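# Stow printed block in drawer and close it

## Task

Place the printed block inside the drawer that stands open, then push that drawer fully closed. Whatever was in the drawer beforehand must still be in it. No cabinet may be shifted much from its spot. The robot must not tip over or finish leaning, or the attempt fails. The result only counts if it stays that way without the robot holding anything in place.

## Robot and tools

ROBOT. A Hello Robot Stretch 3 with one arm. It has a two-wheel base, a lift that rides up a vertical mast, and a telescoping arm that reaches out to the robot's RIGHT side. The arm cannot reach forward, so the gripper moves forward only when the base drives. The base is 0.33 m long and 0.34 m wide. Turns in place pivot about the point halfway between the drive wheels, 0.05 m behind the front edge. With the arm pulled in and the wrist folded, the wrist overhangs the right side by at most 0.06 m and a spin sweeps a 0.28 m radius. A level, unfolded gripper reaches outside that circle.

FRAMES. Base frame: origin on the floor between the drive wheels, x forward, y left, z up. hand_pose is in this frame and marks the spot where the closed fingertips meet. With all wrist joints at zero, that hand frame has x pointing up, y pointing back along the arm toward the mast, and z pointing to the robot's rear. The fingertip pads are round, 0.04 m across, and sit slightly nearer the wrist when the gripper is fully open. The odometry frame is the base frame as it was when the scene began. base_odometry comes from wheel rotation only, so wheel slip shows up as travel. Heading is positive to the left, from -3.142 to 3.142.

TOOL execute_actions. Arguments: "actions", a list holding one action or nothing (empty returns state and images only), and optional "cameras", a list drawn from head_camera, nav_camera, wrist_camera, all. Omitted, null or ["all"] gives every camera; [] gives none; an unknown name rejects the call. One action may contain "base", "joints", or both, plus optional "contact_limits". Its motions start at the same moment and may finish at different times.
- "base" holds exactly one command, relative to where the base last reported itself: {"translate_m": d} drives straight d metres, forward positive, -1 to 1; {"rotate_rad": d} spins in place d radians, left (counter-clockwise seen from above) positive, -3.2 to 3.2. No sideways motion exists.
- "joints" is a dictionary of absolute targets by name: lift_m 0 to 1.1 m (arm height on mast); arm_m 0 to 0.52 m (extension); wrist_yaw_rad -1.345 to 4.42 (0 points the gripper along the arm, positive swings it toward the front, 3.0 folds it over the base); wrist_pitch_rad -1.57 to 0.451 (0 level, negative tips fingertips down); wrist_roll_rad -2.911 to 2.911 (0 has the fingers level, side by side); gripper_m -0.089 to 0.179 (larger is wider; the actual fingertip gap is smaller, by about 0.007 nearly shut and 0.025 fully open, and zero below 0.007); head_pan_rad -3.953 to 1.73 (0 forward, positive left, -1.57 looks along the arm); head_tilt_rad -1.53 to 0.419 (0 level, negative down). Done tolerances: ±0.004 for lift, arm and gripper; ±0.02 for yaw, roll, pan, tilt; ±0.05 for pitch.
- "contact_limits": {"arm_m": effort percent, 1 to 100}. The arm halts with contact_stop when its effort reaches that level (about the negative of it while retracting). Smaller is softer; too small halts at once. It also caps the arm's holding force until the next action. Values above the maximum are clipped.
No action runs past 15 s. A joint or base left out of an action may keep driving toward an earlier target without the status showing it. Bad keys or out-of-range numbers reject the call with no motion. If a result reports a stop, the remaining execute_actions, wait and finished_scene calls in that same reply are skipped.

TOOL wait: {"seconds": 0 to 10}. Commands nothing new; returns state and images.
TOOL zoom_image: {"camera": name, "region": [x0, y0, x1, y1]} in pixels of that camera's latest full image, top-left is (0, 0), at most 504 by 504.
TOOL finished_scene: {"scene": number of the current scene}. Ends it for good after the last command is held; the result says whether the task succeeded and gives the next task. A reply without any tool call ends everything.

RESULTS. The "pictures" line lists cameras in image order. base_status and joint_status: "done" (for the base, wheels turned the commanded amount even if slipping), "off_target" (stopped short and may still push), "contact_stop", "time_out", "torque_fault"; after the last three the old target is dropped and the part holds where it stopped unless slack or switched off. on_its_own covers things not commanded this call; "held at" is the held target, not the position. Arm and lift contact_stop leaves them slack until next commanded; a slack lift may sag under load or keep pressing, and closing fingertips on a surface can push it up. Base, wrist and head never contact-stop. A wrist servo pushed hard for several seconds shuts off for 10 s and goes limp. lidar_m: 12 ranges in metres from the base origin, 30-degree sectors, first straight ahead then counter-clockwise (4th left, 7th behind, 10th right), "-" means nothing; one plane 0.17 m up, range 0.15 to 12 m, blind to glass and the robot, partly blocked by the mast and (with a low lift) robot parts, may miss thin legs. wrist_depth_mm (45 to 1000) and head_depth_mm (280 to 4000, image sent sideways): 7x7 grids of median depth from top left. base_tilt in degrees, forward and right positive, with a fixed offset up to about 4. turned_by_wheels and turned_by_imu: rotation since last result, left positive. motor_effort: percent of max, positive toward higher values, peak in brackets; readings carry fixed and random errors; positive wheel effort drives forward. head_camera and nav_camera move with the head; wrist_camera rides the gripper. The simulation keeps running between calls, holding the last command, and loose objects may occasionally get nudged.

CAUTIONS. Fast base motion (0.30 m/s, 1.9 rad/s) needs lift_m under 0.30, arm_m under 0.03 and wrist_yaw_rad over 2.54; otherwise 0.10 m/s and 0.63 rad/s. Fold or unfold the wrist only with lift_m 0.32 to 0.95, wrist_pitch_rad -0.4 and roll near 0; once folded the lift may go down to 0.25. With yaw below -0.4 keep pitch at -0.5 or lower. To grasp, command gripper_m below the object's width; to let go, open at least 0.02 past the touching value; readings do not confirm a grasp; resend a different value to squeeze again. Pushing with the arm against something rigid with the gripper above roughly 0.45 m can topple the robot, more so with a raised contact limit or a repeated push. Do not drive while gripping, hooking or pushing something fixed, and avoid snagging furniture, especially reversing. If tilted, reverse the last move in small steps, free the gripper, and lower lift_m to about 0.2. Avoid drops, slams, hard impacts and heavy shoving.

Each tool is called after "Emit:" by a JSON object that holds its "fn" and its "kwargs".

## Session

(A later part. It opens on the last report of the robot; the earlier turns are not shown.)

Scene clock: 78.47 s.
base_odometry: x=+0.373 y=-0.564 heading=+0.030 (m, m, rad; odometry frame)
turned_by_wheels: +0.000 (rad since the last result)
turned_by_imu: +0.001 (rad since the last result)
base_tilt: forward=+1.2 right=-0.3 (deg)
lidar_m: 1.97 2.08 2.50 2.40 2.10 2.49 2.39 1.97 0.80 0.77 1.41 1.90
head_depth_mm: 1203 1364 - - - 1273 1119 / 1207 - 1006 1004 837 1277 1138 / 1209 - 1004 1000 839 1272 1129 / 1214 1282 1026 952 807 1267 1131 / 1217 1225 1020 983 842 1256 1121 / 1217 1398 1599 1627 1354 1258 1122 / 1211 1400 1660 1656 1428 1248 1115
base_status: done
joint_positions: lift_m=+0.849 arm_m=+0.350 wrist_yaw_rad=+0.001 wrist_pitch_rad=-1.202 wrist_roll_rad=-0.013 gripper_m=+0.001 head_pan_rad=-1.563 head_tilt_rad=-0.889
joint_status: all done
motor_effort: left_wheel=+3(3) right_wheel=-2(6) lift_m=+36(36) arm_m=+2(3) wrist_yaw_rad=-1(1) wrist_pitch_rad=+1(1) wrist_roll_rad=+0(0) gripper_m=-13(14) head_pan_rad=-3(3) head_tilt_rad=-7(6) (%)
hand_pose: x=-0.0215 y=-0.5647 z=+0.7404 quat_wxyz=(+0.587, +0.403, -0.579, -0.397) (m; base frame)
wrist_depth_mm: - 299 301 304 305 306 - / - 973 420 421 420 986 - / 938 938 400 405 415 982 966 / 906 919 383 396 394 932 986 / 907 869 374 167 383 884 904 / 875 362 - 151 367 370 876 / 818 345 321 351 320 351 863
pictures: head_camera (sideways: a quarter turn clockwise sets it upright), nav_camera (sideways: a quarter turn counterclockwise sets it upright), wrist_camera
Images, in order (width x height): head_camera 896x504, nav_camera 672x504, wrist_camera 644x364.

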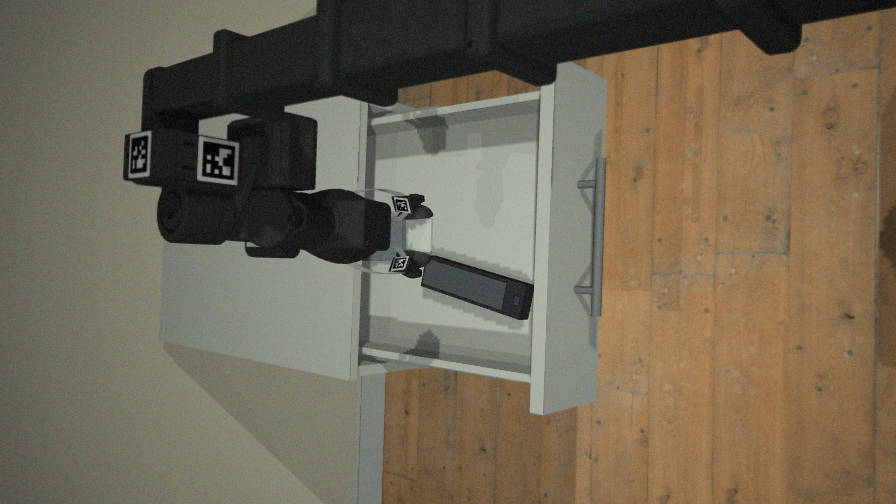

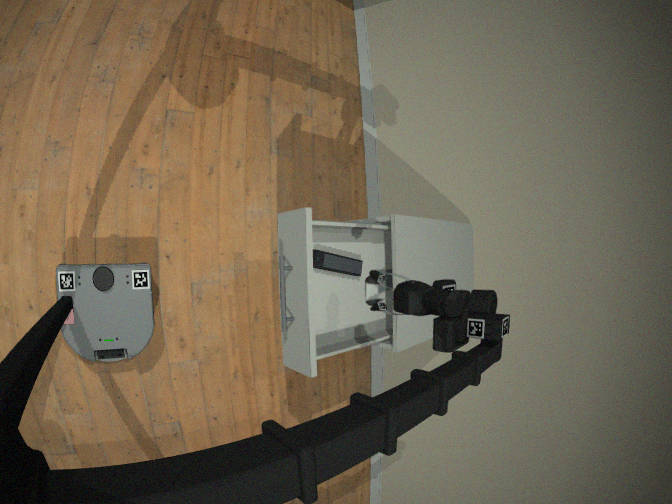

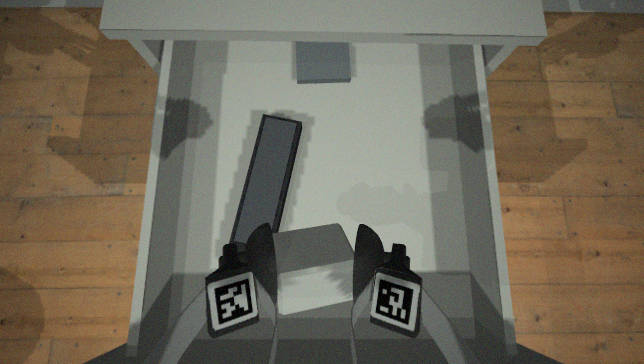

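Emit:
{"fn": "execute_actions", "kwargs": {"actions": [{"base":{"translate_m":-0.07},"joints":{"arm_m":0.38,"lift_m":0.8}}], "cameras": []}}

Emit:
{"fn": "execute_actions", "kwargs": {"actions": [{"joints":{"lift_m":0.67}}], "cameras": []}}

Emit:
{"fn": "execute_actions", "kwargs": {"actions": [{"joints":{"gripper_m":0.08}}], "cameras": []}}

Emit:
{"fn": "execute_actions", "kwargs": {"actions": [{"joints":{"lift_m":0.8}}], "cameras": []}}

Emit:
{"fn": "execute_actions", "kwargs": {"actions": [{"base":{"translate_m":0.07},"joints":{"arm_m":0,"gripper_m":0.0}}], "cameras": []}}

Emit:
{"fn": "execute_actions", "kwargs": {"actions": [{"joints":{"wrist_pitch_rad":-0.4,"lift_m":0.595}}], "cameras": ["wrist_camera","head_camera"]}}

Emit:
{"fn": "execute_actions", "kwargs": {"actions": [{"joints":{"arm_m":0.405},"contact_limits":{"arm_m":12}}]}}

Scene clock: 87.47 s.
base_odometry: x=+0.303 y=-0.566 heading=+0.031 (m, m, rad; odometry frame)
turned_by_wheels: +0.000 (rad since the last result)
turned_by_imu: +0.002 (rad since the last result)
base_tilt: forward=+1.0 right=-0.3 (deg)
lidar_m: 2.03 2.14 2.50 2.38 1.98 2.43 2.32 1.98 1.42 0.77 0.79 1.90
head_depth_mm: 1210 1397 1641 1759 - - - / 1213 1351 - 1666 1392 1272 1139 / 1209 1308 - 976 840 1269 1132 / 1208 1278 1024 972 807 1271 1129 / 1215 1233 1021 969 812 1259 1127 / 1212 1343 1021 986 847 1249 1121 / 1214 1402 1654 1642 1364 1256 1116
base_status: done
joint_positions: lift_m=+0.801 arm_m=+0.380 wrist_yaw_rad=+0.001 wrist_pitch_rad=-1.202 wrist_roll_rad=-0.013 gripper_m=+0.001 head_pan_rad=-1.563 head_tilt_rad=-0.889
joint_status: all done
motor_effort: left_wheel=+2(4) right_wheel=-2(6) lift_m=+13(36) arm_m=+2(2) wrist_yaw_rad=-1(1) wrist_pitch_rad=+1(1) wrist_roll_rad=+0(0) gripper_m=-13(13) head_pan_rad=-3(4) head_tilt_rad=-7(7) (%)
hand_pose: x=-0.0215 y=-0.5946 z=+0.6916 quat_wxyz=(+0.587, +0.403, -0.579, -0.397) (m; base frame)
wrist_depth_mm: 249 249 247 247 247 971 - / 896 365 366 366 368 981 962 / 325 351 351 355 356 942 923 / 303 337 337 347 341 887 902 / 298 323 328 168 317 858 874 / 287 312 - 151 282 852 841 / 289 307 309 309 308 815 815
pictures: none
No camera images: the call's "cameras" was empty. Leave "cameras" out to get every camera's image.

Scene clock: 89.47 s.
base_odometry: x=+0.303 y=-0.566 heading=+0.031 (m, m, rad; odometry frame)
turned_by_wheels: +0.000 (rad since the last result)
turned_by_imu: +0.001 (rad since the last result)
base_tilt: forward=+1.1 right=-0.3 (deg)
lidar_m: 2.04 2.14 2.50 2.39 1.98 2.42 2.32 1.97 1.42 0.77 0.79 1.91
head_depth_mm: 1210 1392 1641 1703 1459 1282 1172 / 1212 1388 1605 1733 - - 1136 / 1217 1295 1063 953 841 1266 1134 / 1214 1242 1031 984 807 1259 1128 / 1211 1233 1021 970 811 1257 1124 / 1214 1346 1015 983 849 1252 1116 / 1212 1404 1653 1656 1371 1250 1115
base_status: not commanded
joint_positions: lift_m=+0.671 arm_m=+0.380 wrist_yaw_rad=+0.001 wrist_pitch_rad=-1.202 wrist_roll_rad=-0.013 gripper_m=+0.001 head_pan_rad=-1.563 head_tilt_rad=-0.889
joint_status: all done
motor_effort: left_wheel=+3(2) right_wheel=-2(2) lift_m=+13(13) arm_m=+3(2) wrist_yaw_rad=-2(1) wrist_pitch_rad=+1(1) wrist_roll_rad=+0(0) gripper_m=-14(14) head_pan_rad=-3(4) head_tilt_rad=-6(5) (%)
hand_pose: x=-0.0215 y=-0.5946 z=+0.5616 quat_wxyz=(+0.587, +0.403, -0.579, -0.397) (m; base frame)
wrist_depth_mm: 231 232 232 235 237 187 857 / 222 199 222 224 226 185 835 / 211 193 217 217 219 185 788 / 187 189 209 210 211 186 754 / 177 197 203 167 204 185 720 / 172 192 - 151 197 185 688 / 168 186 187 189 189 184 144
pictures: none
No camera images: the call's "cameras" was empty. Leave "cameras" out to get every camera's image.

Scene clock: 90.77 s.
base_odometry: x=+0.303 y=-0.566 heading=+0.031 (m, m, rad; odometry frame)
turned_by_wheels: +0.000 (rad since the last result)
turned_by_imu: +0.000 (rad since the last result)
base_tilt: forward=+1.2 right=-0.3 (deg)
lidar_m: 2.04 2.13 2.50 2.39 1.98 2.42 2.32 1.98 1.42 0.77 0.79 1.90
head_depth_mm: 1204 1397 1647 1696 1461 1282 1170 / 1208 1402 1601 1717 - - 1131 / 1214 1294 1066 956 842 1266 1136 / 1213 1251 1028 980 810 1265 1131 / 1214 1235 1021 972 810 1257 1122 / 1209 1344 1017 984 851 1256 1121 / 1217 1401 1659 1664 1375 1249 1118
base_status: not commanded
joint_positions: lift_m=+0.671 arm_m=+0.380 wrist_yaw_rad=+0.001 wrist_pitch_rad=-1.202 wrist_roll_rad=-0.013 gripper_m=+0.080 head_pan_rad=-1.563 head_tilt_rad=-0.889
joint_status: all done
motor_effort: left_wheel=+2(3) right_wheel=-2(2) lift_m=+13(13) arm_m=+3(3) wrist_yaw_rad=-1(1) wrist_pitch_rad=+1(1) wrist_roll_rad=+0(1) gripper_m=+1(80) head_pan_rad=-3(3) head_tilt_rad=-6(6) (%)
hand_pose: x=-0.0215 y=-0.5946 z=+0.5616 quat_wxyz=(+0.587, +0.403, -0.579, -0.397) (m; base frame)
wrist_depth_mm: 232 231 234 235 236 186 871 / 223 200 224 226 228 187 832 / 211 193 216 217 218 186 783 / 186 188 208 208 210 186 767 / 178 197 201 202 205 185 743 / 172 192 194 170 - 185 707 / 168 185 187 188 190 172 144
pictures: none
No camera images: the call's "cameras" was empty. Leave "cameras" out to get every camera's image.

Scene clock: 92.77 s.
base_odometry: x=+0.303 y=-0.566 heading=+0.031 (m, m, rad; odometry frame)
turned_by_wheels: +0.000 (rad since the last result)
turned_by_imu: +0.001 (rad since the last result)
base_tilt: forward=+1.2 right=-0.4 (deg)
lidar_m: 2.03 2.14 2.50 2.38 1.98 2.41 2.32 1.98 1.42 0.77 0.79 1.90
head_depth_mm: 1214 1396 1659 1745 - - - / 1214 1348 - 1657 1407 1273 1134 / 1209 1315 - 974 838 1272 1130 / 1213 1281 1029 978 810 1258 1130 / 1220 1229 1021 971 813 1258 1128 / 1214 1339 1016 984 849 1260 1121 / 1218 1397 1660 1654 1367 1246 1112
base_status: not commanded
joint_positions: lift_m=+0.799 arm_m=+0.380 wrist_yaw_rad=+0.001 wrist_pitch_rad=-1.202 wrist_roll_rad=-0.013 gripper_m=+0.080 head_pan_rad=-1.563 head_tilt_rad=-0.889
joint_status: all done
motor_effort: left_wheel=+3(2) right_wheel=-1(2) lift_m=+36(38) arm_m=+1(3) wrist_yaw_rad=-1(2) wrist_pitch_rad=+1(1) wrist_roll_rad=+0(0) gripper_m=+0(0) head_pan_rad=-3(3) head_tilt_rad=-6(6) (%)
hand_pose: x=-0.0215 y=-0.5946 z=+0.6904 quat_wxyz=(+0.587, +0.403, -0.579, -0.397) (m; base frame)
wrist_depth_mm: 248 250 245 246 247 990 - / 628 362 361 367 367 969 954 / 324 348 353 350 356 921 918 / 304 332 332 343 343 894 891 / 296 321 323 331 328 865 872 / 289 310 315 313 - 849 821 / 290 304 306 308 309 812 796
pictures: none
No camera images: the call's "cameras" was empty. Leave "cameras" out to get every camera's image.

Scene clock: 96.77 s.
base_odometry: x=+0.373 y=-0.564 heading=+0.031 (m, m, rad; odometry frame)
turned_by_wheels: +0.000 (rad since the last result)
turned_by_imu: +0.001 (rad since the last result)
base_tilt: forward=+1.1 right=-0.4 (deg)
lidar_m: 1.97 2.07 2.50 2.39 2.10 2.48 2.39 1.98 0.80 0.76 1.41 1.90
head_depth_mm: 1209 1396 1638 1695 1469 - - / 1207 1338 1072 1027 837 - - / 1207 1248 1033 1001 841 - - / 1209 1238 1029 988 808 - - / 1213 1233 1017 978 845 1258 1121 / 1208 1397 1615 1619 1350 1262 1124 / 1212 1407 1660 1648 1425 1248 1115
base_status: done
joint_positions: lift_m=+0.799 arm_m=+0.001 wrist_yaw_rad=+0.001 wrist_pitch_rad=-1.202 wrist_roll_rad=-0.013 gripper_m=+0.000 head_pan_rad=-1.563 head_tilt_rad=-0.889
joint_status: all done
joint sent to its limit — the command would take arm_m past its lower limit, so that joint was sent only as far as its limit.
motor_effort: left_wheel=+3(8) right_wheel=-2(3) lift_m=+36(36) arm_m=-1(2) wrist_yaw_rad=-1(2) wrist_pitch_rad=+1(1) wrist_roll_rad=+0(0) gripper_m=-1(80) head_pan_rad=-3(4) head_tilt_rad=-6(6) (%)
hand_pose: x=-0.0215 y=-0.2162 z=+0.6904 quat_wxyz=(+0.587, +0.403, -0.579, -0.397) (m; base frame)
wrist_depth_mm: 971 379 326 324 325 355 - / 928 932 954 940 950 967 934 / 903 910 885 918 932 930 955 / 856 881 870 895 890 878 878 / 828 841 842 852 856 827 862 / 831 816 808 - 822 819 824 / 800 784 807 - 803 809 798
pictures: none
No camera images: the call's "cameras" was empty. Leave "cameras" out to get every camera's image.

Scene clock: 99.47 s.
base_odometry: x=+0.373 y=-0.564 heading=+0.031 (m, m, rad; odometry frame)
turned_by_wheels: +0.000 (rad since the last result)
turned_by_imu: +0.001 (rad since the last result)
base_tilt: forward=+1.1 right=-0.3 (deg)
lidar_m: 1.97 2.08 2.50 2.40 2.10 2.49 2.39 1.97 0.80 0.77 1.41 1.91
head_depth_mm: 1207 1399 1641 1703 1455 1275 1154 / 1218 1333 1074 1027 879 1277 - / 1213 1254 1036 1002 837 1274 - / 1204 1242 1027 988 788 1316 - / 1202 1235 1021 980 845 1260 1128 / 1214 1406 1612 1621 1346 1255 1119 / 1216 1387 1657 1644 1422 1251 1118
base_status: not commanded
joint_positions: lift_m=+0.596 arm_m=+0.001 wrist_yaw_rad=+0.001 wrist_pitch_rad=-0.419 wrist_roll_rad=-0.013 gripper_m=+0.000 head_pan_rad=-1.563 head_tilt_rad=-0.889
joint_status: all done
motor_effort: left_wheel=+3(2) right_wheel=-1(2) lift_m=+13(34) arm_m=-2(2) wrist_yaw_rad=-1(1) wrist_pitch_rad=+6(6) wrist_roll_rad=+0(0) gripper_m=-3(1) head_pan_rad=-3(3) head_tilt_rad=-7(7) (%)
hand_pose: x=-0.0212 y=-0.3706 z=+0.6081 quat_wxyz=(+0.696, +0.149, -0.687, -0.146) (m; base frame)
wrist_depth_mm: 990 998 786 654 855 - - / - - 652 656 659 - - / - - 451 496 483 - - / - 236 237 237 237 239 244 / - 262 258 259 259 269 - / 894 847 863 - 839 880 921 / 764 768 771 754 749 773 789
pictures: head_camera (sideways: a quarter turn clockwise sets it upright), wrist_camera
Images, in order (width x height): head_camera 896x504, wrist_camera 644x364.

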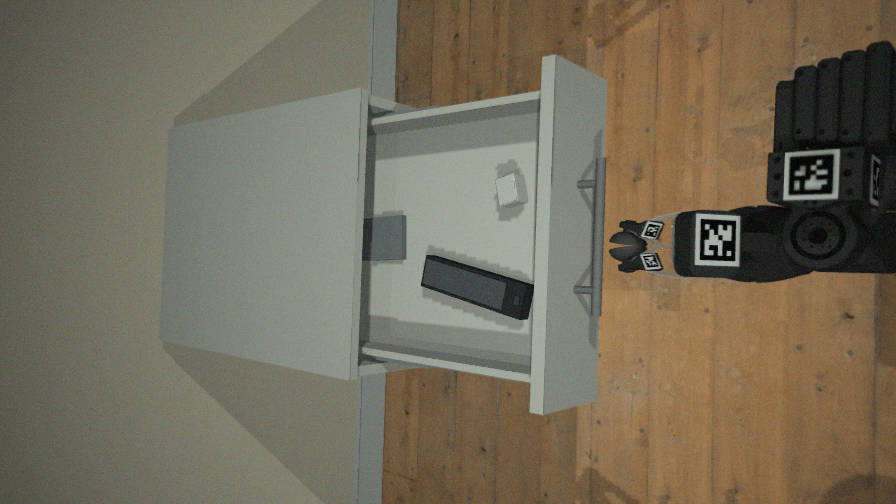

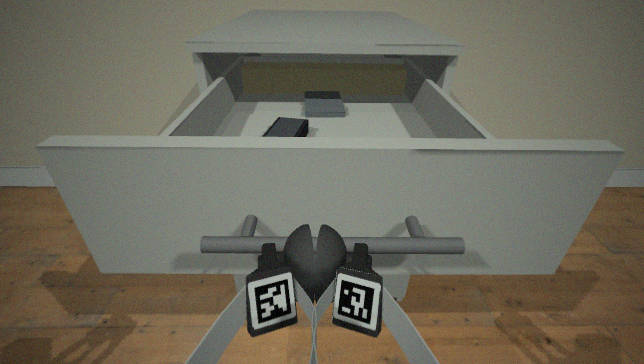

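Scene clock: 104.30 s.
base_odometry: x=+0.373 y=-0.564 heading=+0.031 (m, m, rad; odometry frame)
turned_by_wheels: +0.000 (rad since the last result)
turned_by_imu: +0.001 (rad since the last result)
base_tilt: forward=+1.2 right=-0.3 (deg)
lidar_m: 1.97 2.08 2.50 2.40 2.10 2.49 2.39 1.97 0.80 0.77 1.41 1.90
head_depth_mm: 1212 1391 1642 1698 1463 1278 1145 / 1206 1340 1065 1651 1480 - - / 1208 1246 1004 - 1372 1266 1137 / 1213 1234 994 1143 1381 1269 1130 / 1213 1233 990 1108 1370 1257 1118 / 1213 1399 1625 1651 1419 1258 1117 / 1220 1396 1643 1650 1420 1248 1115
base_status: not commanded
joint_positions: lift_m=+0.596 arm_m=+0.375 wrist_yaw_rad=+0.003 wrist_pitch_rad=-0.418 wrist_roll_rad=-0.013 gripper_m=+0.000 head_pan_rad=-1.563 head_tilt_rad=-0.891
joint_status: arm_m contact_stop (moved +0.374 of +0.404)
on_its_own: arm_m is slack since a contact_stop, until your next command for it (your +0.405 is given up)
motor_effort: left_wheel=+1(4) right_wheel=-1(6) lift_m=+13(12) arm_m=+0(13) wrist_yaw_rad=-2(3) wrist_pitch_rad=+6(11) wrist_roll_rad=+0(0) gripper_m=-2(3) head_pan_rad=-3(3) head_tilt_rad=-4(6) (%)
contact_limits: arm_m 12 (drawing in: default 16, maximum 26; extending or still: default 22, maximum 36)
hand_pose: x=-0.0209 y=-0.7446 z=+0.6082 quat_wxyz=(+0.697, +0.149, -0.687, -0.145) (m; base frame)
wrist_depth_mm: 665 666 624 634 649 677 673 / 714 298 299 305 309 314 713 / 196 197 198 200 203 204 207 / 164 163 165 167 168 169 169 / 182 183 183 180 183 185 185 / 206 207 202 - 203 209 210 / 486 240 239 247 243 243 731
pictures: head_camera (sideways: a quarter turn clockwise sets it upright), nav_camera (sideways: a quarter turn counterclockwise sets it upright), wrist_camera
Images, in order (width x height): head_camera 896x504, nav_camera 672x504, wrist_camera 644x364.

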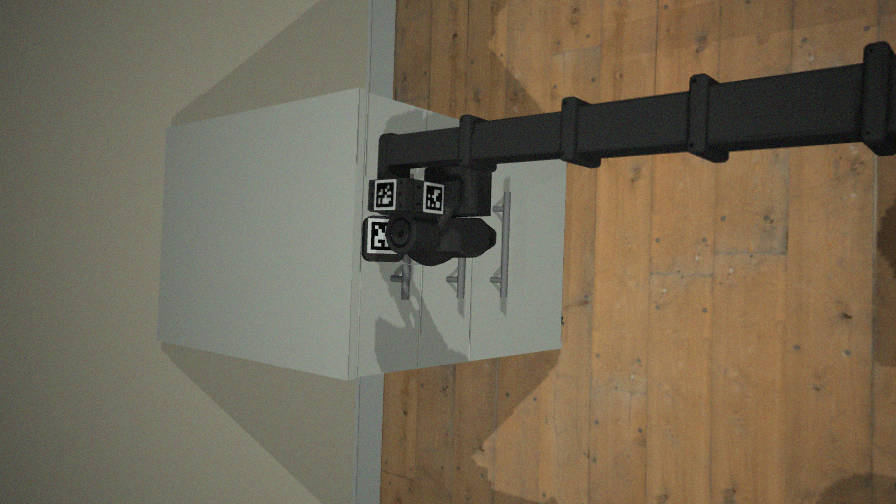

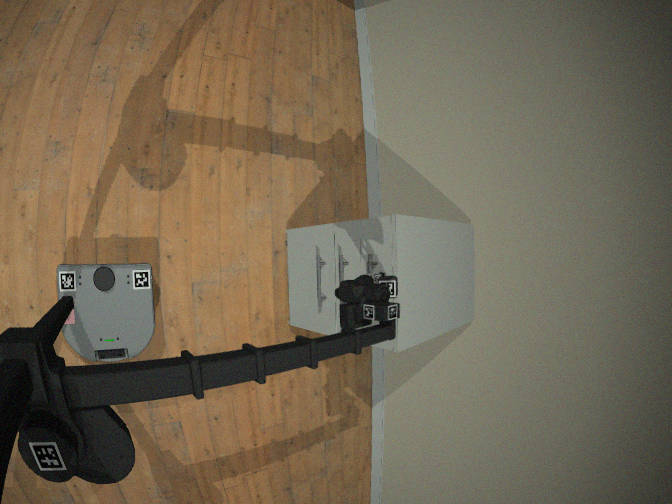

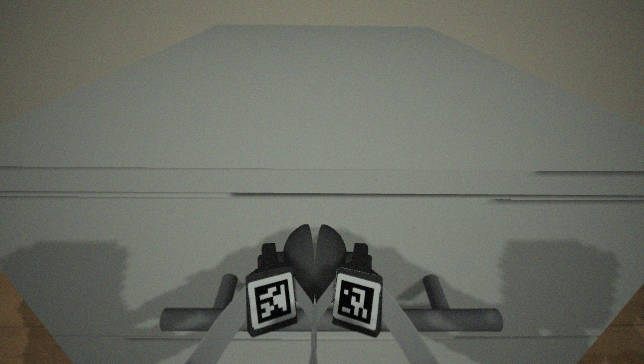

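Emit:
{"fn": "finished_scene", "kwargs": {"scene": 2}}

The scene is finished: the task was done.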